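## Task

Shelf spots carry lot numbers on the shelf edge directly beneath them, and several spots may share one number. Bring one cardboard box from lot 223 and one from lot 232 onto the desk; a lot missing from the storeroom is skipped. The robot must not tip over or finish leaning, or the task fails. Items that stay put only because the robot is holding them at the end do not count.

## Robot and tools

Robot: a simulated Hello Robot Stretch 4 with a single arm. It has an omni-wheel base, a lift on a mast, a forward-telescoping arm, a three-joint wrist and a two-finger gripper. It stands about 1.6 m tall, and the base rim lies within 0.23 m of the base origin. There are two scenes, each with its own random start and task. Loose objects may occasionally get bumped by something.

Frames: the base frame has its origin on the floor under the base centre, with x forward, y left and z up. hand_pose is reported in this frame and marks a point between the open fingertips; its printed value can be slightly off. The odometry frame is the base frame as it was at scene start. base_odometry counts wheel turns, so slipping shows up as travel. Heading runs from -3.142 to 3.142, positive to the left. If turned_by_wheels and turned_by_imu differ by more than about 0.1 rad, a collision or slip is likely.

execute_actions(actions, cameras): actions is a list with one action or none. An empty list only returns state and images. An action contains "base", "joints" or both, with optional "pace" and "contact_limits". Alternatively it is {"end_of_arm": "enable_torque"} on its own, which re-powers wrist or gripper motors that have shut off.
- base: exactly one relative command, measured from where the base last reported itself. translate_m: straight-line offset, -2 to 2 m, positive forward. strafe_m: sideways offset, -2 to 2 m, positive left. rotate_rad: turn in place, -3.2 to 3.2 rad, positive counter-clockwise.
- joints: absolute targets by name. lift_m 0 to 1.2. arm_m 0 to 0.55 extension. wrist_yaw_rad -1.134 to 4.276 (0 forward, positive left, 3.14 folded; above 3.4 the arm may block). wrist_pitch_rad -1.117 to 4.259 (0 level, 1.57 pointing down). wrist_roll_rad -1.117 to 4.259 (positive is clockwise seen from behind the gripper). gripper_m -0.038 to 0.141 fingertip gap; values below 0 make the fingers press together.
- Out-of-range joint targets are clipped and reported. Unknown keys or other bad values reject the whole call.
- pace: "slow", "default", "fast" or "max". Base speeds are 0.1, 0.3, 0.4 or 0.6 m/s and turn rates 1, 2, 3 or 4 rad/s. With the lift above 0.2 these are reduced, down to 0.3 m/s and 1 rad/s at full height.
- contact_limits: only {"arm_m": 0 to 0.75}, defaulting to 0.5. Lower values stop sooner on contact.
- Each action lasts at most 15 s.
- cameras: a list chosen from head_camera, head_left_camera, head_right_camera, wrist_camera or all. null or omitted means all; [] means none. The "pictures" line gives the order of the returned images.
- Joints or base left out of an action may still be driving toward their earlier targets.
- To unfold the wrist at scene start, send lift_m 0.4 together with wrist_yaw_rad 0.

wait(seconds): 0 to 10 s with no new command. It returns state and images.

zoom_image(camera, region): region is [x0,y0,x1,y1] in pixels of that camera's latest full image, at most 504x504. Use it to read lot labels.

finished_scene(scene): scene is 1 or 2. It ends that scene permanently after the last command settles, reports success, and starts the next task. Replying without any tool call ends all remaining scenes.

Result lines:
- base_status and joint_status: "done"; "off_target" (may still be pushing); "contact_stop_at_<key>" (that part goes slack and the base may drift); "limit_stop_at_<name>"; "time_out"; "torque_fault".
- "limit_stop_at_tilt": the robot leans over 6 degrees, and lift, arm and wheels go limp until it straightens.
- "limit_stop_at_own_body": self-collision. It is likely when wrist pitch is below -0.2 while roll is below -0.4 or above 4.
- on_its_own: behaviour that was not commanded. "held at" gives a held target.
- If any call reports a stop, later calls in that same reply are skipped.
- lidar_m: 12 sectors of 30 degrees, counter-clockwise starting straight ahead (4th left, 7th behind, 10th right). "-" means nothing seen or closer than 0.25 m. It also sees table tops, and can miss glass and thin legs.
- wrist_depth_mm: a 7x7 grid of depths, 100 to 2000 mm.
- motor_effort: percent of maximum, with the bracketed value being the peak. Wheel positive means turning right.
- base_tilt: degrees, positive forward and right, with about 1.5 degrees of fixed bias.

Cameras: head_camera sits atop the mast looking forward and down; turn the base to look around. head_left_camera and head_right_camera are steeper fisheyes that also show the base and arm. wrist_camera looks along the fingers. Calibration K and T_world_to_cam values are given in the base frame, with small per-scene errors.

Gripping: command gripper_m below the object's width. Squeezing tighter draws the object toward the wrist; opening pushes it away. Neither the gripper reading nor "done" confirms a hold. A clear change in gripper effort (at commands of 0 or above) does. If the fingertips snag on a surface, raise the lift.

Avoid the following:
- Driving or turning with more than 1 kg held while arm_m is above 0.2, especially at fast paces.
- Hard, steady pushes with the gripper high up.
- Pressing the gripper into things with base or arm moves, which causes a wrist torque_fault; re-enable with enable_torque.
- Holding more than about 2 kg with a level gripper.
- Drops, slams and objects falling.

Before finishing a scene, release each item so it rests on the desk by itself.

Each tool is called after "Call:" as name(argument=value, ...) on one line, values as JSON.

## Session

Call:
execute_actions(actions=[])

Scene clock: 0.00 s.
base_odometry: x=+0.000 y=+0.000 heading=+0.000 (m, m, rad; odometry frame)
turned_by_wheels: +0.000 (rad since the last result)
turned_by_imu: +0.000 (rad since the last result)
base_tilt: forward=-0.1 right=+0.1 (deg)
lidar_m: 1.02 0.73 0.72 0.82 1.85 1.83 0.93 0.73 0.71 0.77 1.15 2.43
base_status: not commanded
joint_positions: lift_m=+0.268 arm_m=+0.001 wrist_yaw_rad=+3.232 wrist_pitch_rad=+0.016 wrist_roll_rad=-0.008 gripper_m=+0.057
joint_status: not commanded
motor_effort: lift_m=+20 arm_m=-1 wrist_yaw_rad=+1 wrist_pitch_rad=-7 wrist_roll_rad=+1 gripper_m=+0 wheel_0=+0 wheel_1=+0 wheel_2=+0 (%)
hand_pose: x=-0.1231 y=+0.0610 z=+0.4413 quat_wxyz=(-0.045, -0.008, -0.004, +0.999) (m; base frame)
wrist_depth_mm: - - 133 - - 1808 1618 / - - 132 - - 1808 1576 / - 109 132 - - 1808 1618 / - 127 147 - - 1756 1576 / 199 854 1025 - - 1808 1576 / 214 878 193 1708 190 1661 1537 / 215 842 1042 139 1138 1008 1138
pictures: head_camera, head_left_camera, head_right_camera, wrist_camera
camera_calibration (this result's frames):
wrist_camera: T_world_to_cam=[[-0.0939574, 0.995318, -0.022674, -0.0580316], [0.0367943, -0.0192876, -0.999137, 0.497198], [-0.994896, -0.0947106, -0.0348098, 0.126876], [0, 0, 0, 1]] pos_world=[0.102482, 0.0793662, 0.499869]
Images, in order (width x height): head_camera 420x560, head_left_camera 420x672, head_right_camera 420x672, wrist_camera 616x392.

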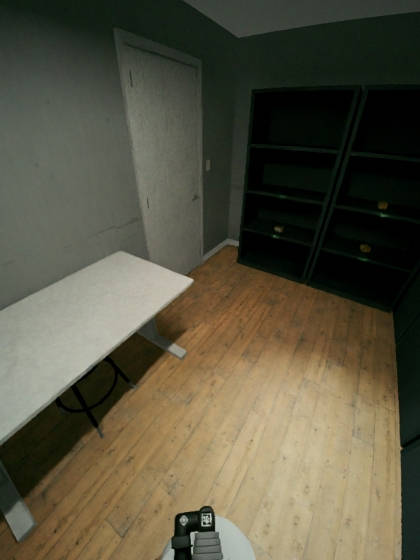

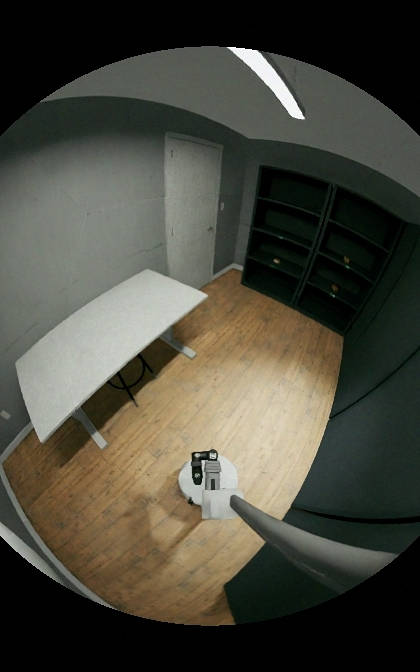

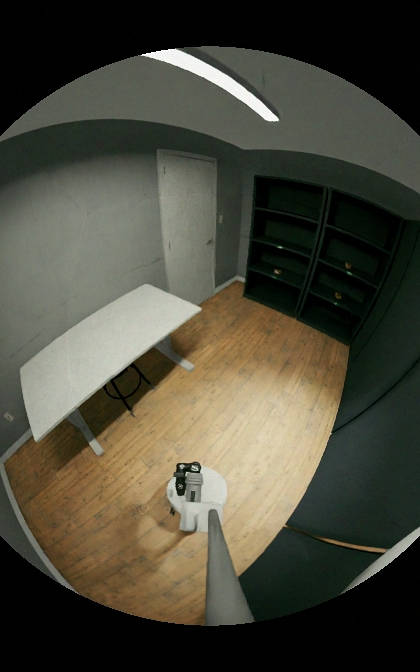

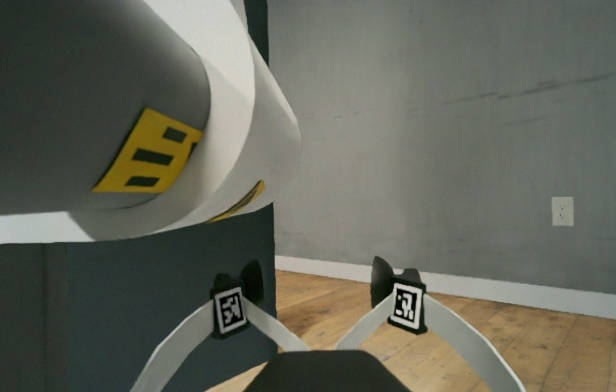

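Call:
execute_actions(actions=[{"base": {"rotate_rad": -0.58}, "joints": {"lift_m": 0.4, "wrist_yaw_rad": 0}, "pace": "fast"}], cameras=[])

Call:
execute_actions(actions=[{"base": {"translate_m": 1.35}, "joints": {"lift_m": 0.48}, "pace": "max"}], cameras=["head_camera", "wrist_camera"])

Scene clock: 16.53 s.
base_odometry: x=+0.000 y=+0.000 heading=-0.580 (m, m, rad; odometry frame)
turned_by_wheels: -0.580 (rad since the last result)
turned_by_imu: -0.585 (rad since the last result)
base_tilt: forward=-0.1 right=+0.1 (deg)
lidar_m: 2.42 1.08 0.78 0.76 0.81 1.89 1.82 1.01 0.73 0.71 0.75 1.10
base_status: done
joint_positions: lift_m=+0.400 arm_m=+0.001 wrist_yaw_rad=+0.001 wrist_pitch_rad=+0.016 wrist_roll_rad=-0.008 gripper_m=+0.057
joint_status: all done
motor_effort: lift_m=+24(28) arm_m=+0(1) wrist_yaw_rad=+0(7) wrist_pitch_rad=-8(8) wrist_roll_rad=+1(1) gripper_m=+2(3) wheel_0=-1(6) wheel_1=-1(6) wheel_2=-2(8) (%)
hand_pose: x=+0.4606 y=-0.0872 z=+0.5732 quat_wxyz=(+1.000, -0.004, +0.008, +0.000) (m; base frame)
wrist_depth_mm: - - - - - 1576 1042 / - - - - - 1576 1042 / - - - - - 1618 1042 / - - - - - 1661 1060 / - - - - - 1661 1060 / - - 192 - 190 1576 1078 / 1576 1430 1464 138 1430 1281 1098
pictures: none
No camera images: the call's "cameras" was empty. Leave "cameras" out to get every camera's image.

Scene clock: 20.60 s.
base_odometry: x=+1.129 y=-0.740 heading=-0.580 (m, m, rad; odometry frame)
turned_by_wheels: +0.000 (rad since the last result)
turned_by_imu: +0.000 (rad since the last result)
base_tilt: forward=-0.1 right=+0.2 (deg)
lidar_m: 1.06 1.14 1.52 1.21 0.79 1.07 3.21 1.07 0.78 0.77 0.81 1.11
base_status: done
joint_positions: lift_m=+0.480 arm_m=+0.001 wrist_yaw_rad=+0.000 wrist_pitch_rad=+0.016 wrist_roll_rad=-0.008 gripper_m=+0.057
joint_status: all done
motor_effort: lift_m=+22(30) arm_m=-1(1) wrist_yaw_rad=+1(1) wrist_pitch_rad=-7(8) wrist_roll_rad=+1(0) gripper_m=-4(1) wheel_0=-1(6) wheel_1=-1(7) wheel_2=+0(13) (%)
hand_pose: x=+0.4605 y=-0.0874 z=+0.6533 quat_wxyz=(+1.000, -0.004, +0.008, +0.000) (m; base frame)
wrist_depth_mm: 1366 1336 891 1308 1336 1281 1025 / 946 976 866 1008 931 960 931 / 1336 1336 878 1336 1308 1308 1042 / 1366 1336 960 1308 1308 1336 1025 / 1098 1281 891 1138 1008 1060 946 / 1366 1366 193 1336 190 1308 1060 / 1397 1366 891 139 1308 1281 1078
pictures: head_camera, wrist_camera
camera_calibration (this result's frames):
wrist_camera: T_world_to_cam=[[0.00361018, -0.999736, -0.0226731, -0.0700119], [-0.0349154, 0.0225334, -0.999136, 0.721423], [0.999384, 0.0043987, -0.0348249, -0.208882], [0, 0, 0, 1]] pos_world=[0.234194, -0.0853307, 0.711938]
Images, in order (width x height): head_camera 420x560, wrist_camera 616x392.

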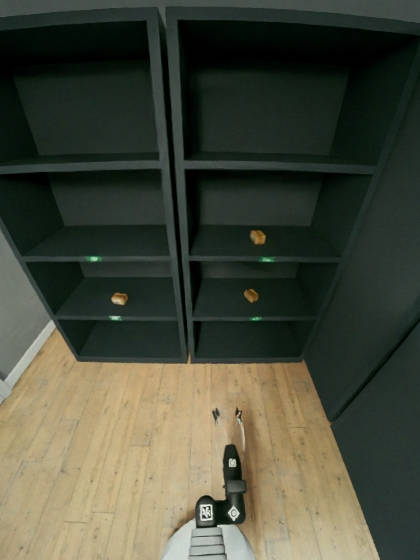

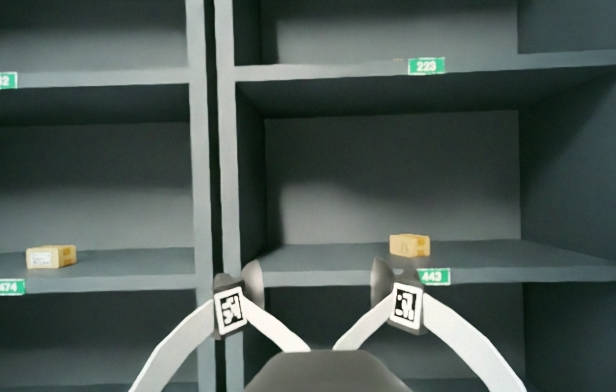

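Call:
execute_actions(actions=[{"base": {"strafe_m": -0.27}, "joints": {"lift_m": 0.87, "gripper_m": 0.135}, "pace": "fast"}], cameras=[])

Call:
execute_actions(actions=[{"base": {"translate_m": 0.4}, "joints": {"arm_m": 0.12}, "pace": "fast"}], cameras=["head_camera", "wrist_camera"])

Scene clock: 33.23 s.
base_odometry: x=+0.981 y=-0.966 heading=-0.581 (m, m, rad; odometry frame)
turned_by_wheels: +0.000 (rad since the last result)
turned_by_imu: +0.000 (rad since the last result)
base_tilt: forward=-0.1 right=+0.1 (deg)
lidar_m: 1.06 1.12 1.64 1.23 1.06 1.48 1.74 0.70 0.51 0.51 0.54 0.78
base_status: done
joint_positions: lift_m=+0.870 arm_m=+0.001 wrist_yaw_rad=+0.000 wrist_pitch_rad=+0.016 wrist_roll_rad=-0.008 gripper_m=+0.135
joint_status: all done
motor_effort: lift_m=+24(28) arm_m=-1(1) wrist_yaw_rad=+1(0) wrist_pitch_rad=-7(7) wrist_roll_rad=+1(0) gripper_m=+4(1) wheel_0=+0(11) wheel_1=-1(13) wheel_2=+0(1) (%)
hand_pose: x=+0.4605 y=-0.0874 z=+1.0432 quat_wxyz=(+1.000, -0.004, +0.008, +0.000) (m; base frame)
wrist_depth_mm: 1336 866 1308 1308 904 854 707 / 1008 931 1118 1160 1182 891 715 / 1336 960 1308 1336 1281 917 732 / 1366 931 1308 1336 1308 946 732 / 1025 878 1182 1138 1060 842 750 / 1336 211 1336 1336 1281 195 723 / 1366 891 1281 138 1255 946 741
pictures: none
No camera images: the call's "cameras" was empty. Leave "cameras" out to get every camera's image.

Scene clock: 35.70 s.
base_odometry: x=+1.316 y=-1.185 heading=-0.581 (m, m, rad; odometry frame)
turned_by_wheels: +0.000 (rad since the last result)
turned_by_imu: +0.000 (rad since the last result)
base_tilt: forward=-0.1 right=+0.1 (deg)
lidar_m: 0.65 0.68 1.02 1.70 1.26 1.48 1.85 0.72 0.54 0.51 0.56 0.68
base_status: done
joint_positions: lift_m=+0.870 arm_m=+0.119 wrist_yaw_rad=+0.000 wrist_pitch_rad=+0.016 wrist_roll_rad=-0.008 gripper_m=+0.135
joint_status: all done
motor_effort: lift_m=+24(24) arm_m=+4(7) wrist_yaw_rad=+1(2) wrist_pitch_rad=-7(7) wrist_roll_rad=+2(1) gripper_m=+1(1) wheel_0=-1(4) wheel_1=+0(10) wheel_2=+1(11) (%)
hand_pose: x=+0.5787 y=-0.0874 z=+1.0432 quat_wxyz=(+1.000, -0.004, +0.008, +0.000) (m; base frame)
wrist_depth_mm: 634 741 768 768 768 768 627 / 627 788 788 798 768 768 647 / 621 798 788 798 778 778 647 / 615 788 798 788 788 768 654 / 597 759 732 504 683 640 597 / 394 211 338 364 332 195 345 / 559 342 809 138 330 330 597
pictures: head_camera, wrist_camera
camera_calibration (this result's frames):
wrist_camera: T_world_to_cam=[[0.00361539, -0.999736, -0.022673, -0.0616008], [-0.0348906, 0.0225332, -0.999137, 1.11505], [0.999385, 0.00440334, -0.0347999, -0.313386], [0, 0, 0, 1]] pos_world=[0.352321, -0.0853304, 1.10179]
Images, in order (width x height): head_camera 420x560, wrist_camera 616x392.

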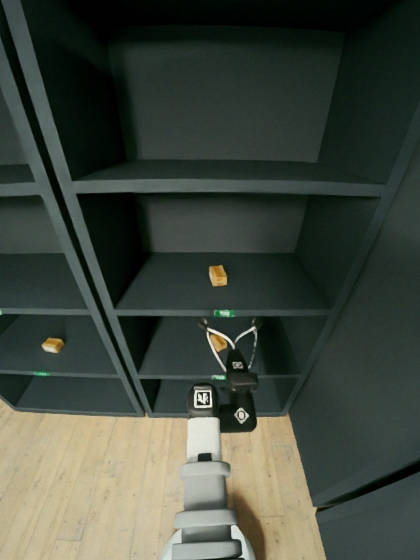

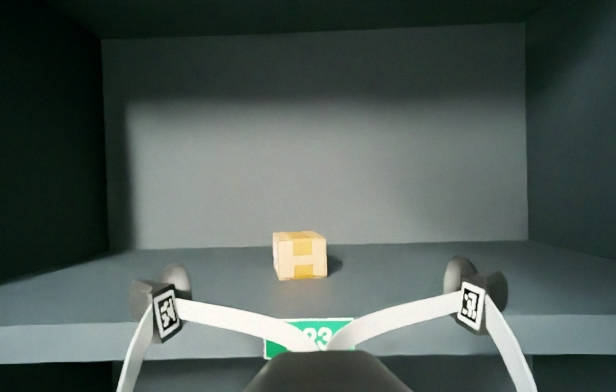

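Call:
execute_actions(actions=[{"base": {"strafe_m": 0.015}, "joints": {"lift_m": 0.905, "wrist_pitch_rad": 0.2, "arm_m": 0.4}}], cameras=["wrist_camera"])

Scene clock: 61.23 s.
base_odometry: x=+1.324 y=-1.173 heading=-0.581 (m, m, rad; odometry frame)
turned_by_wheels: +0.000 (rad since the last result)
turned_by_imu: +0.000 (rad since the last result)
base_tilt: forward=-0.1 right=+0.1 (deg)
lidar_m: 0.64 0.72 0.98 1.69 1.26 1.47 1.86 0.75 0.53 0.53 0.58 0.68
base_status: done
joint_positions: lift_m=+0.905 arm_m=+0.399 wrist_yaw_rad=+0.000 wrist_pitch_rad=+0.202 wrist_roll_rad=-0.008 gripper_m=+0.135
joint_status: all done
motor_effort: lift_m=+24(30) arm_m=+4(4) wrist_yaw_rad=+1(1) wrist_pitch_rad=-7(8) wrist_roll_rad=+1(1) gripper_m=+0(5) wheel_0=-1(8) wheel_1=+0(7) wheel_2=+0(2) (%)
hand_pose: x=+0.8527 y=-0.0874 z=+1.0248 quat_wxyz=(+0.995, -0.004, +0.101, +0.000) (m; base frame)
wrist_depth_mm: 477 477 477 469 466 469 462 / 492 488 484 480 480 473 477 / 508 500 496 496 496 492 488 / 521 521 512 504 500 504 504 / 410 399 392 236 375 366 364 / 285 211 245 207 212 195 263 / 219 208 213 138 208 198 206
pictures: wrist_camera
camera_calibration (this result's frames):
wrist_camera: T_world_to_cam=[[-0.000613736, -0.999737, -0.0229343, -0.0591257], [-0.219353, 0.0225103, -0.975386, 1.23922], [0.975645, 0.00443208, -0.219309, -0.378611], [0, 0, 0, 1]] pos_world=[0.641181, -0.0853274, 1.12433]
Images, in order (width x height): wrist_camera 616x392.

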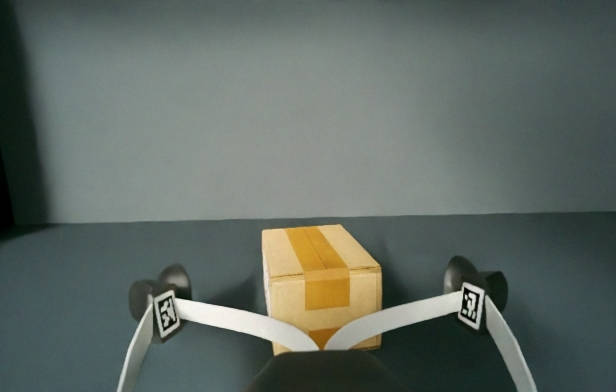

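Call:
execute_actions(actions=[{"joints": {"lift_m": 0.891, "arm_m": 0.425}}], cameras=[])

Call:
execute_actions(actions=[{"joints": {"gripper_m": 0.015}}], cameras=["wrist_camera"])

Scene clock: 70.17 s.
base_odometry: x=+1.324 y=-1.173 heading=-0.581 (m, m, rad; odometry frame)
turned_by_wheels: +0.000 (rad since the last result)
turned_by_imu: +0.000 (rad since the last result)
base_tilt: forward=-0.1 right=+0.1 (deg)
lidar_m: 0.66 0.70 1.04 1.68 1.22 1.46 1.91 0.75 0.54 0.52 0.54 0.68
base_status: not commanded
joint_positions: lift_m=+0.891 arm_m=+0.424 wrist_yaw_rad=+0.000 wrist_pitch_rad=+0.202 wrist_roll_rad=-0.008 gripper_m=+0.135
joint_status: all done
motor_effort: lift_m=+15(26) arm_m=+4(6) wrist_yaw_rad=+1(1) wrist_pitch_rad=-6(7) wrist_roll_rad=+0(1) gripper_m=+1(2) wheel_0=-1(1) wheel_1=+0(0) wheel_2=+0(0) (%)
hand_pose: x=+0.8778 y=-0.0874 z=+1.0116 quat_wxyz=(+0.995, -0.004, +0.101, +0.000) (m; base frame)
wrist_depth_mm: 452 452 449 445 445 439 439 / 466 466 462 455 455 452 449 / 480 477 477 469 466 462 466 / 492 484 480 484 477 477 473 / 366 357 351 195 314 330 329 / 255 211 221 179 183 195 236 / 196 186 191 137 186 178 185
pictures: none
No camera images: the call's "cameras" was empty. Leave "cameras" out to get every camera's image.

Scene clock: 72.30 s.
base_odometry: x=+1.324 y=-1.173 heading=-0.581 (m, m, rad; odometry frame)
turned_by_wheels: +0.000 (rad since the last result)
turned_by_imu: +0.000 (rad since the last result)
base_tilt: forward=-0.1 right=+0.1 (deg)
lidar_m: 0.64 0.69 1.03 1.66 1.25 1.43 1.87 0.73 0.56 0.52 0.56 0.70
base_status: not commanded
joint_positions: lift_m=+0.891 arm_m=+0.424 wrist_yaw_rad=+0.000 wrist_pitch_rad=+0.203 wrist_roll_rad=-0.008 gripper_m=+0.015
joint_status: all done
motor_effort: lift_m=+15(15) arm_m=+4(5) wrist_yaw_rad=+1(1) wrist_pitch_rad=-10(10) wrist_roll_rad=+1(1) gripper_m=-15(15) wheel_0=-1(1) wheel_1=+0(0) wheel_2=+0(0) (%)
hand_pose: x=+0.8777 y=-0.0874 z=+1.0113 quat_wxyz=(+0.995, -0.004, +0.102, +0.000) (m; base frame)
wrist_depth_mm: 452 452 452 442 442 442 442 / 466 466 466 455 455 449 455 / 477 480 473 469 469 462 462 / 488 484 484 484 477 473 473 / 364 357 351 188 307 327 325 / 254 249 187 166 170 222 235 / 195 175 188 131 176 176 172
pictures: wrist_camera
camera_calibration (this result's frames):
wrist_camera: T_world_to_cam=[[-0.000836256, -0.999737, -0.0229332, -0.0592817], [-0.220386, 0.0225536, -0.975152, 1.2322], [0.975412, 0.00423869, -0.220347, -0.404661], [0, 0, 0, 1]] pos_world=[0.666222, -0.0853414, 1.11106]
Images, in order (width x height): wrist_camera 616x392.

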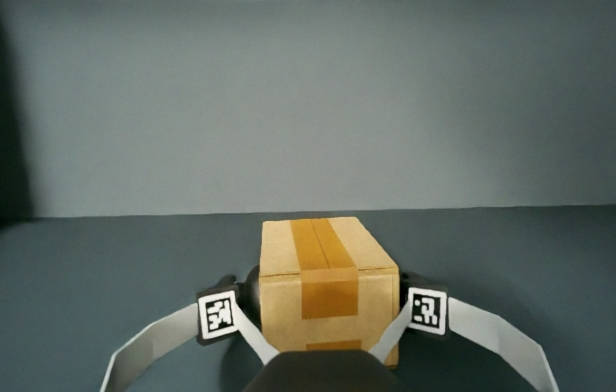

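Call:
execute_actions(actions=[{"joints": {"lift_m": 0.925}}], cameras=[])

Call:
execute_actions(actions=[{"joints": {"arm_m": 0.0}, "pace": "fast"}], cameras=[])

Call:
execute_actions(actions=[{"joints": {"lift_m": 0.74}, "base": {"rotate_rad": 2.32}}], cameras=["head_camera", "wrist_camera"])

Scene clock: 88.17 s.
base_odometry: x=+1.324 y=-1.173 heading=-0.581 (m, m, rad; odometry frame)
turned_by_wheels: +0.000 (rad since the last result)
turned_by_imu: +0.000 (rad since the last result)
base_tilt: forward=+0.0 right=+0.1 (deg)
lidar_m: 0.65 0.70 1.01 1.67 1.21 1.47 1.87 0.76 0.58 0.53 0.57 0.69
base_status: not commanded
joint_positions: lift_m=+0.925 arm_m=+0.424 wrist_yaw_rad=+0.000 wrist_pitch_rad=+0.204 wrist_roll_rad=-0.008 gripper_m=+0.015
joint_status: all done
motor_effort: lift_m=+25(27) arm_m=+4(5) wrist_yaw_rad=+1(2) wrist_pitch_rad=-11(11) wrist_roll_rad=+1(1) gripper_m=-18(17) wheel_0=-1(1) wheel_1=+0(0) wheel_2=+0(0) (%)
hand_pose: x=+0.8777 y=-0.0874 z=+1.0444 quat_wxyz=(+0.995, -0.004, +0.102, +0.000) (m; base frame)
wrist_depth_mm: 452 452 452 445 449 442 439 / 466 462 466 455 459 452 452 / 484 477 469 469 469 466 466 / 492 496 488 484 480 477 480 / 466 459 449 187 394 424 418 / 327 319 186 166 170 286 301 / 251 225 242 131 223 226 225
pictures: none
No camera images: the call's "cameras" was empty. Leave "cameras" out to get every camera's image.

Scene clock: 90.13 s.
base_odometry: x=+1.324 y=-1.173 heading=-0.581 (m, m, rad; odometry frame)
turned_by_wheels: +0.000 (rad since the last result)
turned_by_imu: +0.000 (rad since the last result)
base_tilt: forward=-0.1 right=+0.1 (deg)
lidar_m: 0.65 0.70 1.01 1.68 1.26 1.45 1.90 0.74 0.54 0.52 0.58 0.69
base_status: not commanded
joint_positions: lift_m=+0.925 arm_m=+0.002 wrist_yaw_rad=+0.000 wrist_pitch_rad=+0.204 wrist_roll_rad=-0.008 gripper_m=+0.015
joint_status: all done
joint sent to its limit — the command would take arm_m past its lower limit, so that joint was sent only as far as its limit.
motor_effort: lift_m=+26(25) arm_m=-4(5) wrist_yaw_rad=+2(2) wrist_pitch_rad=-12(12) wrist_roll_rad=+1(1) gripper_m=-15(17) wheel_0=-1(1) wheel_1=+0(0) wheel_2=+0(0) (%)
hand_pose: x=+0.4552 y=-0.0875 z=+1.0443 quat_wxyz=(+0.995, -0.004, +0.102, +0.000) (m; base frame)
wrist_depth_mm: 621 842 854 842 842 820 654 / 609 878 878 866 866 854 668 / 609 891 904 891 878 878 668 / 603 778 788 768 750 715 621 / 480 477 480 188 462 466 459 / 597 809 186 166 170 831 691 / 603 723 976 131 917 904 627
pictures: none
No camera images: the call's "cameras" was empty. Leave "cameras" out to get every camera's image.

Scene clock: 92.70 s.
base_odometry: x=+1.324 y=-1.173 heading=+1.739 (m, m, rad; odometry frame)
turned_by_wheels: +2.320 (rad since the last result)
turned_by_imu: +2.338 (rad since the last result)
base_tilt: forward=-0.1 right=+0.1 (deg)
lidar_m: 1.25 2.01 1.09 0.64 0.53 0.51 0.63 0.67 0.65 0.80 1.42 1.53
base_status: done
joint_positions: lift_m=+0.740 arm_m=+0.002 wrist_yaw_rad=+0.000 wrist_pitch_rad=+0.204 wrist_roll_rad=-0.008 gripper_m=+0.015
joint_status: all done
motor_effort: lift_m=+16(22) arm_m=-4(4) wrist_yaw_rad=+1(2) wrist_pitch_rad=-11(12) wrist_roll_rad=+1(1) gripper_m=-16(16) wheel_0=+0(7) wheel_1=-1(4) wheel_2=+1(6) (%)
hand_pose: x=+0.4552 y=-0.0874 z=+0.8601 quat_wxyz=(+0.995, -0.004, +0.102, +0.000) (m; base frame)
wrist_depth_mm: - - - 1983 1661 1397 1229 / - - - - 1661 1464 1205 / - - - - 1756 1499 1255 / - - 1756 1430 1576 1499 1336 / - - - 188 1661 1576 1308 / - - 187 166 170 1464 1366 / 1708 1464 1537 131 1430 1499 1308
pictures: head_camera, wrist_camera
camera_calibration (this result's frames):
wrist_camera: T_world_to_cam=[[-0.000626839, -0.999737, -0.0229367, -0.0631337], [-0.220719, 0.0225093, -0.975078, 0.991719], [0.975337, 0.00445135, -0.220675, -0.0255776], [0, 0, 0, 1]] pos_world=[0.243799, -0.0853262, 0.959911]
Images, in order (width x height): head_camera 420x560, wrist_camera 616x392.

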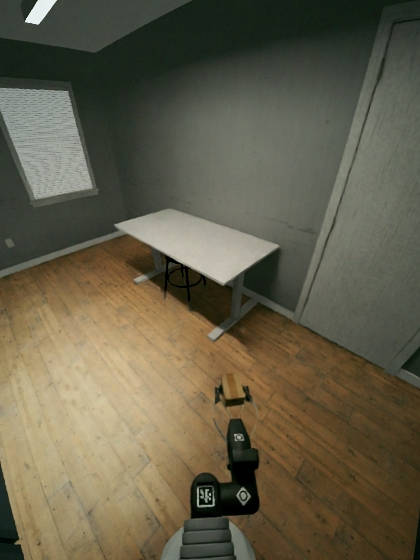

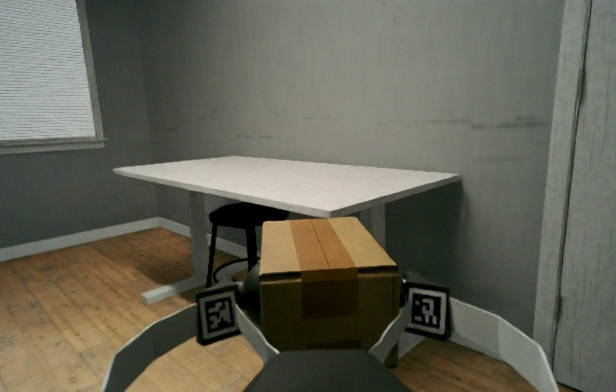

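Call:
execute_actions(actions=[{"joints": {"arm_m": 0.37, "lift_m": 0.7}, "base": {"translate_m": 0.8}, "pace": "fast"}], cameras=["head_camera", "wrist_camera"])

Scene clock: 105.03 s.
base_odometry: x=+1.189 y=-0.384 heading=+1.739 (m, m, rad; odometry frame)
turned_by_wheels: +0.000 (rad since the last result)
turned_by_imu: -0.001 (rad since the last result)
base_tilt: forward=+0.0 right=+0.2 (deg)
lidar_m: 0.47 0.82 2.19 1.27 1.10 1.08 1.33 1.24 1.24 1.31 1.12 0.43
base_status: done
joint_positions: lift_m=+0.700 arm_m=+0.369 wrist_yaw_rad=+0.000 wrist_pitch_rad=+0.204 wrist_roll_rad=-0.008 gripper_m=+0.015
joint_status: all done
motor_effort: lift_m=+15(15) arm_m=+4(5) wrist_yaw_rad=+0(3) wrist_pitch_rad=-11(12) wrist_roll_rad=+1(1) gripper_m=-18(18) wheel_0=-2(4) wheel_1=-1(7) wheel_2=+1(9) (%)
hand_pose: x=+0.8227 y=-0.0873 z=+0.8202 quat_wxyz=(+0.995, -0.004, +0.102, +0.001) (m; base frame)
wrist_depth_mm: - 1537 1160 904 750 640 564 / - 1661 1229 946 768 654 569 / - 1756 1255 976 788 676 591 / 1118 1042 1008 931 798 683 597 / 615 609 591 188 517 554 544 / 433 421 187 166 170 377 394 / 330 297 319 131 293 297 296
pictures: head_camera, wrist_camera
camera_calibration (this result's frames):
wrist_camera: T_world_to_cam=[[-0.000442353, -0.999737, -0.0229366, -0.0639195], [-0.220682, 0.0224687, -0.975087, 1.03387], [0.975346, 0.00463037, -0.220634, -0.392871], [0, 0, 0, 1]] pos_world=[0.611313, -0.0853131, 0.919961]
Images, in order (width x height): head_camera 420x560, wrist_camera 616x392.

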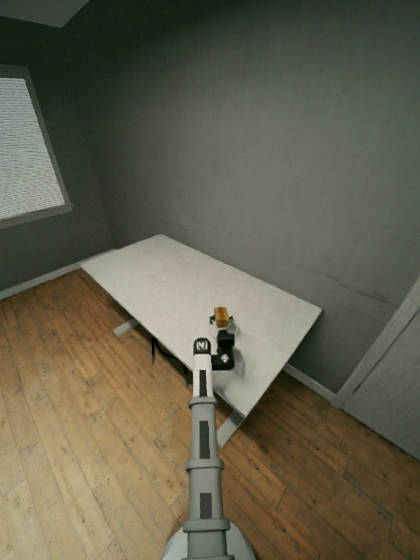

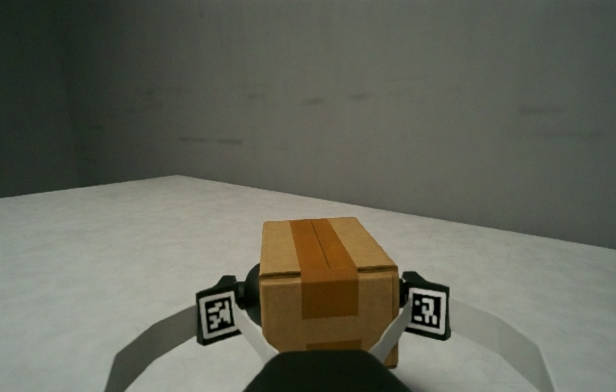

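Call:
execute_actions(actions=[{"joints": {"lift_m": 0.622}}], cameras=[])

Scene clock: 111.53 s.
base_odometry: x=+1.189 y=-0.384 heading=+1.739 (m, m, rad; odometry frame)
turned_by_wheels: +0.000 (rad since the last result)
turned_by_imu: +0.000 (rad since the last result)
base_tilt: forward=-0.1 right=+0.2 (deg)
lidar_m: 0.44 0.80 2.22 1.29 1.11 1.10 1.33 1.23 1.23 1.32 1.14 0.42
base_status: not commanded
joint_positions: lift_m=+0.622 arm_m=+0.369 wrist_yaw_rad=+0.000 wrist_pitch_rad=+0.204 wrist_roll_rad=-0.008 gripper_m=+0.015
joint_status: all done
motor_effort: lift_m=+15(18) arm_m=+4(4) wrist_yaw_rad=+0(0) wrist_pitch_rad=-11(11) wrist_roll_rad=+1(1) gripper_m=-17(15) wheel_0=-2(2) wheel_1=-1(1) wheel_2=+1(1) (%)
hand_pose: x=+0.8227 y=-0.0873 z=+0.7422 quat_wxyz=(+0.995, -0.004, +0.102, +0.001) (m; base frame)
wrist_depth_mm: - 1537 1160 904 759 640 569 / - 1708 1182 946 778 661 580 / - 1661 1182 991 798 668 591 / 661 634 603 591 574 554 535 / 368 362 351 188 314 332 327 / 256 254 187 166 170 226 236 / 197 178 191 130 177 179 174
pictures: none
No camera images: the call's "cameras" was empty. Leave "cameras" out to get every camera's image.

Nearly at the grasp height (~2 mm above). Release.

Call:
execute_actions(actions=[{"joints": {"gripper_m": 0.12, "lift_m": 0.62}}], cameras=[])

Call:
execute_actions(actions=[{"joints": {"lift_m": 0.7}, "pace": "fast"}], cameras=[])

Call:
execute_actions(actions=[{"joints": {"arm_m": 0.0, "wrist_pitch_rad": 0.0}, "base": {"rotate_rad": 0.95}, "pace": "fast"}], cameras=["head_camera", "head_right_camera"])

Scene clock: 118.80 s.
base_odometry: x=+1.189 y=-0.384 heading=+1.739 (m, m, rad; odometry frame)
turned_by_wheels: +0.000 (rad since the last result)
turned_by_imu: +0.000 (rad since the last result)
base_tilt: forward=-0.1 right=+0.2 (deg)
lidar_m: 0.45 0.82 2.19 1.28 1.10 1.09 1.32 1.24 1.24 1.32 1.10 0.40
base_status: not commanded
joint_positions: lift_m=+0.620 arm_m=+0.369 wrist_yaw_rad=+0.000 wrist_pitch_rad=+0.203 wrist_roll_rad=-0.008 gripper_m=+0.120
joint_status: all done
motor_effort: lift_m=+15(13) arm_m=+4(4) wrist_yaw_rad=+1(0) wrist_pitch_rad=-8(11) wrist_roll_rad=+1(1) gripper_m=+0(17) wheel_0=-2(1) wheel_1=-1(1) wheel_2=+1(1) (%)
hand_pose: x=+0.8228 y=-0.0873 z=+0.7405 quat_wxyz=(+0.995, -0.004, +0.101, +0.001) (m; base frame)
wrist_depth_mm: - 1576 1138 917 750 640 569 / - 1618 1205 946 788 661 580 / - 1618 1182 976 788 668 585 / 654 640 615 585 564 549 530 / 368 355 347 194 334 332 329 / 253 236 213 180 184 200 235 / 196 185 191 133 186 177 183
pictures: none
No camera images: the call's "cameras" was empty. Leave "cameras" out to get every camera's image.

Scene clock: 119.90 s.
base_odometry: x=+1.189 y=-0.384 heading=+1.739 (m, m, rad; odometry frame)
turned_by_wheels: +0.000 (rad since the last result)
turned_by_imu: +0.000 (rad since the last result)
base_tilt: forward=+0.0 right=+0.1 (deg)
lidar_m: 0.45 0.79 2.19 1.28 1.08 1.10 1.31 1.23 1.25 1.29 1.13 0.44
base_status: not commanded
joint_positions: lift_m=+0.700 arm_m=+0.369 wrist_yaw_rad=+0.000 wrist_pitch_rad=+0.203 wrist_roll_rad=-0.008 gripper_m=+0.120
joint_status: all done
motor_effort: lift_m=+24(30) arm_m=+4(4) wrist_yaw_rad=+0(0) wrist_pitch_rad=-7(8) wrist_roll_rad=+1(0) gripper_m=+0(1) wheel_0=-1(2) wheel_1=-1(1) wheel_2=+1(1) (%)
hand_pose: x=+0.8228 y=-0.0873 z=+0.8198 quat_wxyz=(+0.995, -0.004, +0.101, +0.001) (m; base frame)
wrist_depth_mm: - 1576 1138 904 750 647 569 / - 1708 1182 946 768 654 574 / - 1708 1255 976 788 683 591 / 1098 1060 1042 931 798 683 603 / 615 609 597 580 569 554 549 / 427 402 212 407 362 200 397 / 332 312 322 133 314 298 310
pictures: none
No camera images: the call's "cameras" was empty. Leave "cameras" out to get every camera's image.

Scene clock: 121.77 s.
base_odometry: x=+1.189 y=-0.384 heading=+2.690 (m, m, rad; odometry frame)
turned_by_wheels: +0.950 (rad since the last result)
turned_by_imu: +0.958 (rad since the last result)
base_tilt: forward=-0.1 right=+0.1 (deg)
lidar_m: 2.96 1.37 1.11 1.09 1.22 1.25 1.25 1.35 1.12 0.49 0.44 0.69
base_status: done
joint_positions: lift_m=+0.700 arm_m=+0.002 wrist_yaw_rad=+0.000 wrist_pitch_rad=+0.003 wrist_roll_rad=-0.008 gripper_m=+0.120
joint_status: all done
joint sent to its limit — the command would take arm_m past its lower limit, so that joint was sent only as far as its limit.
motor_effort: lift_m=+23(24) arm_m=-4(6) wrist_yaw_rad=+2(3) wrist_pitch_rad=-7(11) wrist_roll_rad=+1(1) gripper_m=-2(2) wheel_0=+0(7) wheel_1=+1(5) wheel_2=+1(8) (%)
hand_pose: x=+0.4612 y=-0.0875 z=+0.8772 quat_wxyz=(+1.000, -0.004, +0.001, +0.000) (m; base frame)
wrist_depth_mm: 1499 - - - - - - / 1430 1921 - - - - - / 1397 1983 - - - - - / 1464 1983 - - - - - / 1397 1863 - - - - 1366 / 1397 1756 213 - - 200 878 / 1397 1756 - 133 - - -
pictures: head_camera, head_right_camera
Images, in order (width x height): head_camera 420x560, head_right_camera 420x672.

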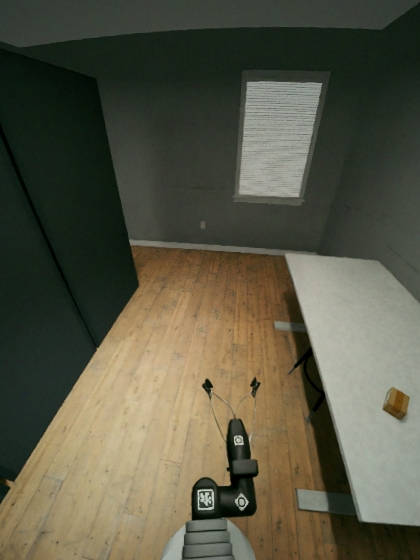

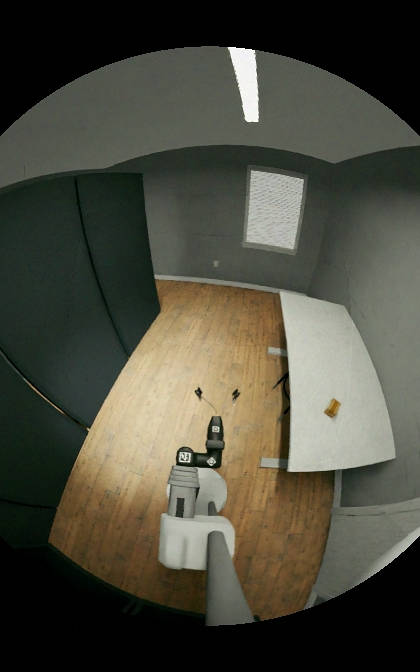

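Call:
execute_actions(actions=[{"base": {"rotate_rad": 0.125}, "pace": "fast"}], cameras=[])

Call:
execute_actions(actions=[{"base": {"translate_m": 2.0}, "joints": {"lift_m": 0.475, "wrist_yaw_rad": 1.57, "gripper_m": 0.141}, "pace": "max"}], cameras=[])

Call:
execute_actions(actions=[{"base": {"translate_m": 0.53}, "pace": "max"}], cameras=["head_left_camera"])

Scene clock: 140.07 s.
base_odometry: x=+1.189 y=-0.384 heading=+2.815 (m, m, rad; odometry frame)
turned_by_wheels: +0.125 (rad since the last result)
turned_by_imu: +0.126 (rad since the last result)
base_tilt: forward=-0.1 right=+0.2 (deg)
lidar_m: 2.06 1.25 1.09 1.11 1.30 1.24 1.27 1.31 1.12 0.42 0.46 0.85
base_status: done
joint_positions: lift_m=+0.700 arm_m=+0.002 wrist_yaw_rad=+0.000 wrist_pitch_rad=+0.003 wrist_roll_rad=-0.008 gripper_m=+0.120
joint_status: not commanded
motor_effort: lift_m=+23(24) arm_m=-4(4) wrist_yaw_rad=+1(2) wrist_pitch_rad=-8(7) wrist_roll_rad=+1(1) gripper_m=-1(0) wheel_0=+2(5) wheel_1=+0(6) wheel_2=-1(7) (%)
hand_pose: x=+0.4612 y=-0.0874 z=+0.8772 quat_wxyz=(+1.000, -0.004, +0.001, +0.000) (m; base frame)
wrist_depth_mm: 1255 1618 - - - - - / 1229 1618 - - - - - / 1229 1576 - - - - - / 1205 1576 - - - - - / 1205 1537 - - - - - / 1205 1430 213 - - 200 - / 1205 1430 - 133 - - -
pictures: none
No camera images: the call's "cameras" was empty. Leave "cameras" out to get every camera's image.

Scene clock: 146.07 s.
base_odometry: x=-0.705 y=+0.258 heading=+2.815 (m, m, rad; odometry frame)
turned_by_wheels: +0.000 (rad since the last result)
turned_by_imu: -0.002 (rad since the last result)
base_tilt: forward=-0.1 right=+0.1 (deg)
lidar_m: 1.10 1.31 0.48 0.49 0.61 1.12 1.90 1.11 1.00 1.75 1.21 1.10
base_status: done
joint_positions: lift_m=+0.475 arm_m=+0.002 wrist_yaw_rad=+1.570 wrist_pitch_rad=+0.002 wrist_roll_rad=-0.008 gripper_m=+0.141
joint_status: all done
motor_effort: lift_m=+20(24) arm_m=-4(4) wrist_yaw_rad=+2(7) wrist_pitch_rad=-7(8) wrist_roll_rad=+1(1) gripper_m=+0(2) wheel_0=-1(5) wheel_1=+0(8) wheel_2=+2(9) (%)
hand_pose: x=+0.2603 y=+0.2884 z=+0.6525 quat_wxyz=(+0.707, -0.004, -0.002, +0.707) (m; base frame)
wrist_depth_mm: 492 455 424 492 1863 1708 1618 / 496 459 424 477 1756 1756 1618 / 500 459 421 473 1808 1756 1618 / 500 459 424 466 1756 1708 1661 / 496 462 427 452 1808 1756 1618 / 496 204 413 452 1756 192 1618 / 496 455 424 140 1618 1537 1576
pictures: none
No camera images: the call's "cameras" was empty. Leave "cameras" out to get every camera's image.

Scene clock: 148.63 s.
base_odometry: x=-1.207 y=+0.428 heading=+2.815 (m, m, rad; odometry frame)
turned_by_wheels: +0.000 (rad since the last result)
turned_by_imu: +0.000 (rad since the last result)
base_tilt: forward=-0.1 right=+0.2 (deg)
lidar_m: 0.56 0.71 1.29 0.77 0.52 0.79 2.23 1.34 1.58 1.05 0.67 0.57
base_status: done
joint_positions: lift_m=+0.475 arm_m=+0.002 wrist_yaw_rad=+1.570 wrist_pitch_rad=+0.002 wrist_roll_rad=-0.008 gripper_m=+0.141
joint_status: not commanded
motor_effort: lift_m=+20(20) arm_m=-4(4) wrist_yaw_rad=+1(2) wrist_pitch_rad=-8(8) wrist_roll_rad=+1(1) gripper_m=+3(1) wheel_0=+0(6) wheel_1=+0(8) wheel_2=+1(11) (%)
hand_pose: x=+0.2603 y=+0.2884 z=+0.6525 quat_wxyz=(+0.707, -0.004, -0.002, +0.707) (m; base frame)
wrist_depth_mm: 699 - 1921 1808 1661 1576 1060 / 699 - 1921 1756 1661 1537 1042 / 699 - 1921 1708 1661 1576 1078 / 699 - 1863 1756 1661 1576 1098 / 699 1921 1921 1808 1618 1576 1138 / 691 204 1863 1808 1661 192 1118 / 691 1537 1756 140 1618 1576 1160
pictures: head_left_camera
Images, in order (width x height): head_left_camera 420x672.

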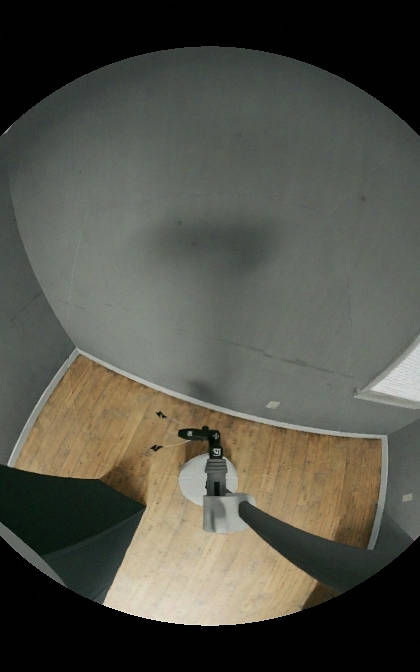

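Call:
execute_actions(actions=[{"base": {"rotate_rad": 2.8}, "pace": "fast"}], cameras=["head_left_camera"])

Scene clock: 159.33 s.
base_odometry: x=-1.207 y=+0.428 heading=-0.668 (m, m, rad; odometry frame)
turned_by_wheels: +2.800 (rad since the last result)
turned_by_imu: +2.821 (rad since the last result)
base_tilt: forward=-0.1 right=+0.1 (deg)
lidar_m: 1.30 1.70 1.33 1.92 0.88 0.61 0.60 0.61 0.85 1.80 0.59 0.50
base_status: done
joint_positions: lift_m=+0.475 arm_m=+0.002 wrist_yaw_rad=+1.570 wrist_pitch_rad=+0.003 wrist_roll_rad=-0.008 gripper_m=+0.141
joint_status: not commanded
motor_effort: lift_m=+20(20) arm_m=-4(4) wrist_yaw_rad=+1(2) wrist_pitch_rad=-7(8) wrist_roll_rad=+1(0) gripper_m=+0(0) wheel_0=+0(9) wheel_1=+1(6) wheel_2=+1(8) (%)
hand_pose: x=+0.2603 y=+0.2884 z=+0.6525 quat_wxyz=(+0.707, -0.004, -0.002, +0.707) (m; base frame)
wrist_depth_mm: 1397 1808 1983 1921 1863 1863 1983 / 1397 1863 1983 1921 1983 1863 1983 / 1397 1921 1921 1863 1983 1921 1983 / 1397 1863 1921 1863 1921 1921 1921 / 1397 1863 1863 1863 1921 1921 1921 / 1366 204 1921 1863 1863 191 1921 / 1366 1708 1708 140 1661 1499 1576
pictures: head_left_camera
Images, in order (width x height): head_left_camera 420x672.

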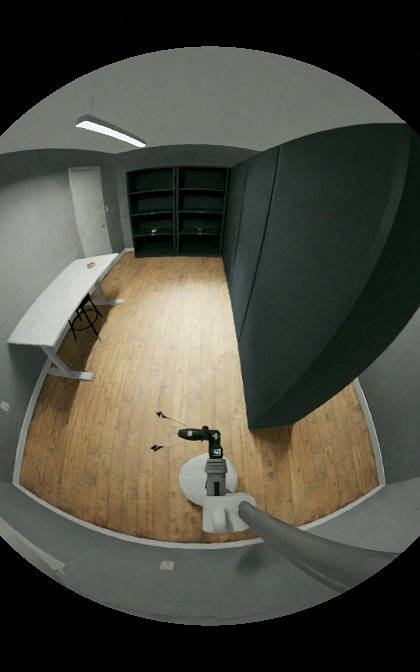

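Call:
execute_actions(actions=[{"base": {"translate_m": -0.08}, "pace": "fast"}], cameras=[])

Call:
execute_actions(actions=[{"base": {"strafe_m": -1.5}, "pace": "max"}], cameras=["head_camera"])

Scene clock: 170.77 s.
base_odometry: x=-1.270 y=+0.478 heading=-0.668 (m, m, rad; odometry frame)
turned_by_wheels: +0.000 (rad since the last result)
turned_by_imu: +0.000 (rad since the last result)
base_tilt: forward=-0.1 right=+0.1 (deg)
lidar_m: 1.27 1.71 1.42 1.89 0.79 0.54 0.50 0.49 0.72 1.81 0.70 0.60
base_status: done
joint_positions: lift_m=+0.475 arm_m=+0.002 wrist_yaw_rad=+1.570 wrist_pitch_rad=+0.003 wrist_roll_rad=-0.008 gripper_m=+0.141
joint_status: not commanded
motor_effort: lift_m=+20(20) arm_m=-4(4) wrist_yaw_rad=+1(2) wrist_pitch_rad=-7(8) wrist_roll_rad=+1(1) gripper_m=+0(0) wheel_0=+0(4) wheel_1=+0(6) wheel_2=+0(10) (%)
hand_pose: x=+0.2603 y=+0.2884 z=+0.6525 quat_wxyz=(+0.707, -0.004, -0.002, +0.707) (m; base frame)
wrist_depth_mm: 1281 1863 1921 1921 1983 1921 1983 / 1229 1921 1921 1921 1921 1921 1983 / 1281 1863 1863 1921 1863 1863 1921 / 1281 1921 1863 1921 1921 1921 1863 / 1255 1808 1863 1863 1921 1863 1921 / 1255 204 1863 1921 1983 192 1863 / 1229 1618 1661 140 1708 1499 1576
pictures: none
No camera images: the call's "cameras" was empty. Leave "cameras" out to get every camera's image.

Scene clock: 175.07 s.
base_odometry: x=-2.199 y=-0.700 heading=-0.668 (m, m, rad; odometry frame)
turned_by_wheels: +0.000 (rad since the last result)
turned_by_imu: +0.003 (rad since the last result)
base_tilt: forward=+0.0 right=+0.1 (deg)
lidar_m: 1.15 1.01 0.86 2.14 0.74 0.49 0.48 0.45 0.31 0.29 0.29 0.44
base_status: done
joint_positions: lift_m=+0.475 arm_m=+0.002 wrist_yaw_rad=+1.570 wrist_pitch_rad=+0.003 wrist_roll_rad=-0.008 gripper_m=+0.141
joint_status: not commanded
motor_effort: lift_m=+20(20) arm_m=-4(4) wrist_yaw_rad=+1(1) wrist_pitch_rad=-7(8) wrist_roll_rad=+1(1) gripper_m=-2(1) wheel_0=+0(13) wheel_1=+2(13) wheel_2=+1(3) (%)
hand_pose: x=+0.2603 y=+0.2884 z=+0.6525 quat_wxyz=(+0.707, -0.004, -0.002, +0.707) (m; base frame)
wrist_depth_mm: 1229 1921 - - 1008 661 676 / 1205 1921 - - 1025 778 960 / 1205 1921 - - 1060 1118 1138 / 1182 1863 - - 1060 1118 1118 / 1182 1708 - - 1078 707 1098 / 1205 204 - - 854 193 723 / 1205 1576 1756 140 991 676 1138
pictures: head_camera
Images, in order (width x height): head_camera 420x560.

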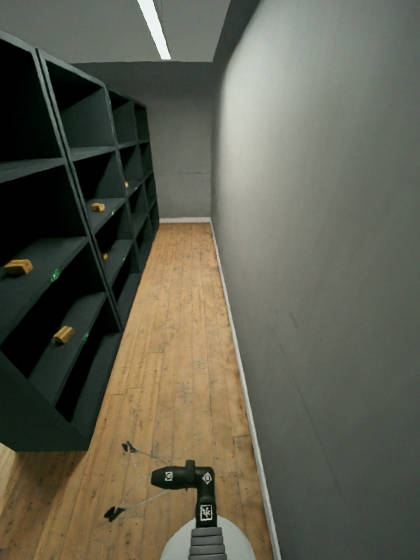

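Call:
execute_actions(actions=[{"base": {"translate_m": 0.68}, "pace": "max"}], cameras=["wrist_camera"])

Call:
execute_actions(actions=[{"base": {"translate_m": 0.91}, "pace": "max"}], cameras=["wrist_camera", "head_left_camera"])

Scene clock: 185.20 s.
base_odometry: x=-1.665 y=-1.121 heading=-0.668 (m, m, rad; odometry frame)
turned_by_wheels: +0.000 (rad since the last result)
turned_by_imu: +0.000 (rad since the last result)
base_tilt: forward=-0.1 right=+0.2 (deg)
lidar_m: 1.11 1.02 0.74 0.65 1.71 1.24 1.15 0.41 0.29 0.27 0.28 0.41
base_status: done
joint_positions: lift_m=+0.475 arm_m=+0.002 wrist_yaw_rad=+1.570 wrist_pitch_rad=+0.003 wrist_roll_rad=-0.008 gripper_m=+0.141
joint_status: not commanded
motor_effort: lift_m=+20(20) arm_m=-4(4) wrist_yaw_rad=+1(1) wrist_pitch_rad=-8(8) wrist_roll_rad=+0(1) gripper_m=-2(1) wheel_0=-2(7) wheel_1=+1(7) wheel_2=+1(13) (%)
hand_pose: x=+0.2603 y=+0.2884 z=+0.6525 quat_wxyz=(+0.707, -0.004, -0.002, +0.707) (m; base frame)
wrist_depth_mm: 715 809 1078 668 683 699 676 / 699 809 842 878 917 831 691 / 707 917 1098 1098 1138 960 691 / 699 891 1098 1118 1118 960 691 / 691 831 1118 1098 1118 917 699 / 668 204 654 654 668 192 668 / 683 820 1098 140 1118 991 683
pictures: wrist_camera
camera_calibration (this result's frames):
wrist_camera: T_world_to_cam=[[0.999739, 0.00302257, -0.0226244, -0.242096], [-0.022555, -0.0213088, -0.999518, 0.714774], [-0.00350321, 0.999768, -0.0212351, -0.0453586], [0, 0, 0, 1]] pos_world=[0.257995, 0.0613108, 0.707989]
Images, in order (width x height): wrist_camera 616x392.

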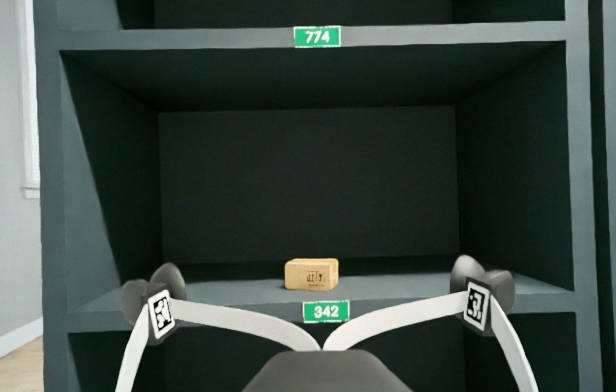

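Scene clock: 188.50 s.
base_odometry: x=-0.951 y=-1.685 heading=-0.668 (m, m, rad; odometry frame)
turned_by_wheels: +0.000 (rad since the last result)
turned_by_imu: +0.000 (rad since the last result)
base_tilt: forward=-0.1 right=+0.1 (deg)
lidar_m: 1.02 1.08 0.74 0.70 0.72 1.01 1.18 0.40 0.27 0.25 0.27 0.36
base_status: done
joint_positions: lift_m=+0.475 arm_m=+0.002 wrist_yaw_rad=+1.570 wrist_pitch_rad=+0.003 wrist_roll_rad=-0.008 gripper_m=+0.141
joint_status: not commanded
motor_effort: lift_m=+20(20) arm_m=-4(4) wrist_yaw_rad=+1(1) wrist_pitch_rad=-7(7) wrist_roll_rad=+1(1) gripper_m=-2(4) wheel_0=-2(7) wheel_1=+0(5) wheel_2=+1(12) (%)
hand_pose: x=+0.2603 y=+0.2884 z=+0.6525 quat_wxyz=(+0.707, -0.004, -0.002, +0.707) (m; base frame)
wrist_depth_mm: 661 759 1118 1138 1118 831 699 / 676 768 854 866 878 891 723 / 661 854 1138 1138 1138 1025 723 / 668 854 1098 1118 1118 1025 707 / 661 778 1138 1138 1138 960 707 / 661 204 661 691 683 191 707 / 654 768 1098 139 1118 1060 715
pictures: head_left_camera, wrist_camera
camera_calibration (this result's frames):
wrist_camera: T_world_to_cam=[[0.999739, 0.00302257, -0.0226244, -0.242095], [-0.022555, -0.0213088, -0.999518, 0.714774], [-0.00350321, 0.999768, -0.021235, -0.0453586], [0, 0, 0, 1]] pos_world=[0.257995, 0.0613108, 0.707989]
Images, in order (width x height): head_left_camera 420x672, wrist_camera 616x392.

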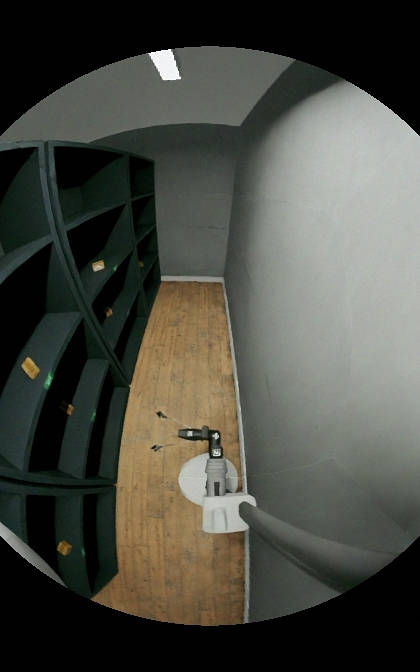

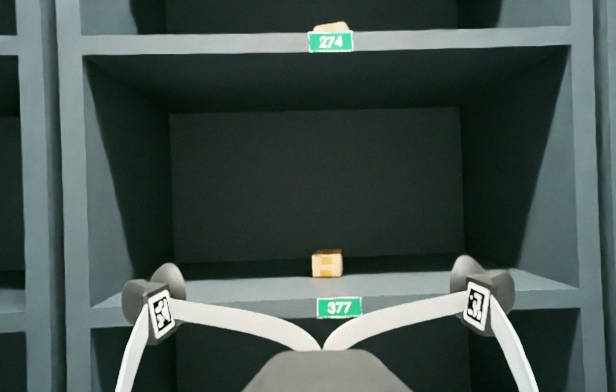

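Call:
execute_actions(actions=[{"base": {"rotate_rad": 0.045}, "pace": "fast"}], cameras=[])

Call:
execute_actions(actions=[{"base": {"translate_m": 0.93}, "pace": "max"}], cameras=["wrist_camera"])

Scene clock: 193.20 s.
base_odometry: x=-0.951 y=-1.684 heading=-0.623 (m, m, rad; odometry frame)
turned_by_wheels: +0.045 (rad since the last result)
turned_by_imu: +0.046 (rad since the last result)
base_tilt: forward=-0.1 right=+0.1 (deg)
lidar_m: 1.20 1.00 0.73 0.70 0.75 1.05 1.03 0.37 0.26 0.25 0.26 0.40
base_status: done
joint_positions: lift_m=+0.475 arm_m=+0.002 wrist_yaw_rad=+1.570 wrist_pitch_rad=+0.003 wrist_roll_rad=-0.008 gripper_m=+0.141
joint_status: not commanded
motor_effort: lift_m=+20(20) arm_m=-4(4) wrist_yaw_rad=+1(1) wrist_pitch_rad=-8(7) wrist_roll_rad=+0(1) gripper_m=+0(1) wheel_0=+0(4) wheel_1=-2(4) wheel_2=+1(4) (%)
hand_pose: x=+0.2602 y=+0.2884 z=+0.6525 quat_wxyz=(+0.707, -0.004, -0.002, +0.707) (m; base frame)
wrist_depth_mm: 668 683 1118 1138 691 707 661 / 699 723 854 866 891 917 750 / 1118 768 1118 1118 1138 1098 741 / 1118 759 1138 1138 1118 1098 750 / 1042 707 1118 1118 1138 991 768 / 683 204 654 683 661 192 699 / 1138 691 1138 140 1118 1098 778
pictures: none
No camera images: the call's "cameras" was empty. Leave "cameras" out to get every camera's image.

Scene clock: 196.57 s.
base_odometry: x=-0.195 y=-2.227 heading=-0.623 (m, m, rad; odometry frame)
turned_by_wheels: +0.000 (rad since the last result)
turned_by_imu: +0.000 (rad since the last result)
base_tilt: forward=-0.1 right=+0.1 (deg)
lidar_m: 1.29 0.99 0.72 0.68 0.75 1.06 1.12 0.41 0.29 0.25 0.27 0.41
base_status: done
joint_positions: lift_m=+0.475 arm_m=+0.002 wrist_yaw_rad=+1.570 wrist_pitch_rad=+0.003 wrist_roll_rad=-0.008 gripper_m=+0.141
joint_status: not commanded
motor_effort: lift_m=+20(20) arm_m=-4(4) wrist_yaw_rad=+1(1) wrist_pitch_rad=-8(8) wrist_roll_rad=+1(1) gripper_m=+1(0) wheel_0=-1(5) wheel_1=+0(8) wheel_2=+1(12) (%)
hand_pose: x=+0.2602 y=+0.2884 z=+0.6525 quat_wxyz=(+0.707, -0.004, -0.002, +0.707) (m; base frame)
wrist_depth_mm: 654 683 676 676 691 661 661 / 668 715 854 878 904 931 741 / 661 750 1098 1098 1098 1098 750 / 661 741 1098 1118 1118 1098 759 / 691 691 1078 1098 1098 1008 768 / 647 204 640 640 661 193 699 / 1118 691 1098 140 1118 1078 778
pictures: wrist_camera
camera_calibration (this result's frames):
wrist_camera: T_world_to_cam=[[0.999739, 0.0031073, -0.0226244, -0.242095], [-0.0225532, -0.0213108, -0.999518, 0.714774], [-0.00358795, 0.999768, -0.0212351, -0.0453439], [0, 0, 0, 1]] pos_world=[0.25799, 0.0613181, 0.707989]
Images, in order (width x height): wrist_camera 616x392.

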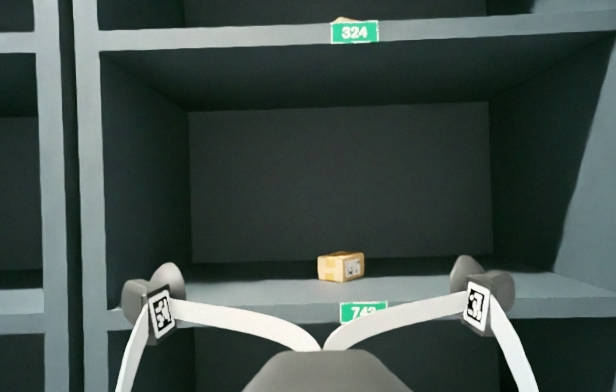

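Unit 3: 324, 74x. Last unit.

Call:
execute_actions(actions=[{"base": {"translate_m": 0.96}, "pace": "max"}], cameras=["wrist_camera", "head_left_camera"])

Scene clock: 202.23 s.
base_odometry: x=+0.584 y=-2.788 heading=-0.623 (m, m, rad; odometry frame)
turned_by_wheels: +0.000 (rad since the last result)
turned_by_imu: +0.000 (rad since the last result)
base_tilt: forward=-0.1 right=+0.1 (deg)
lidar_m: 0.74 0.81 0.70 0.66 0.69 1.00 1.14 0.45 0.31 0.30 0.30 0.45
base_status: done
joint_positions: lift_m=+0.475 arm_m=+0.002 wrist_yaw_rad=+1.570 wrist_pitch_rad=+0.003 wrist_roll_rad=-0.008 gripper_m=+0.141
joint_status: not commanded
motor_effort: lift_m=+20(20) arm_m=-4(4) wrist_yaw_rad=+1(1) wrist_pitch_rad=-7(8) wrist_roll_rad=+1(1) gripper_m=+1(1) wheel_0=-1(7) wheel_1=+0(7) wheel_2=+0(15) (%)
hand_pose: x=+0.2602 y=+0.2884 z=+0.6525 quat_wxyz=(+0.707, -0.004, -0.002, +0.707) (m; base frame)
wrist_depth_mm: 634 654 661 668 634 654 627 / 627 768 854 866 878 917 707 / 627 820 1098 1078 1078 1060 732 / 621 798 1060 1078 1078 1078 732 / 621 750 1078 1078 1078 946 732 / 621 204 621 627 668 192 640 / 627 741 1078 140 1078 1098 741
pictures: head_left_camera, wrist_camera
camera_calibration (this result's frames):
wrist_camera: T_world_to_cam=[[0.999739, 0.00310743, -0.0226244, -0.242095], [-0.0225532, -0.0213107, -0.999518, 0.714774], [-0.00358807, 0.999768, -0.0212351, -0.045344], [0, 0, 0, 1]] pos_world=[0.25799, 0.0613181, 0.707989]
Images, in order (width x height): head_left_camera 420x672, wrist_camera 616x392.

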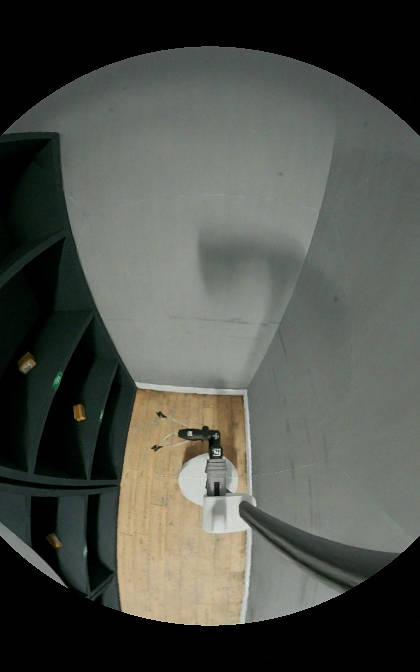

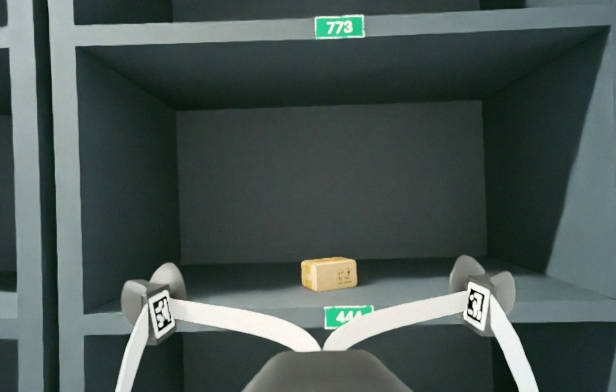

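Call:
finished_scene(scene=2)

The scene is finished: the task was done.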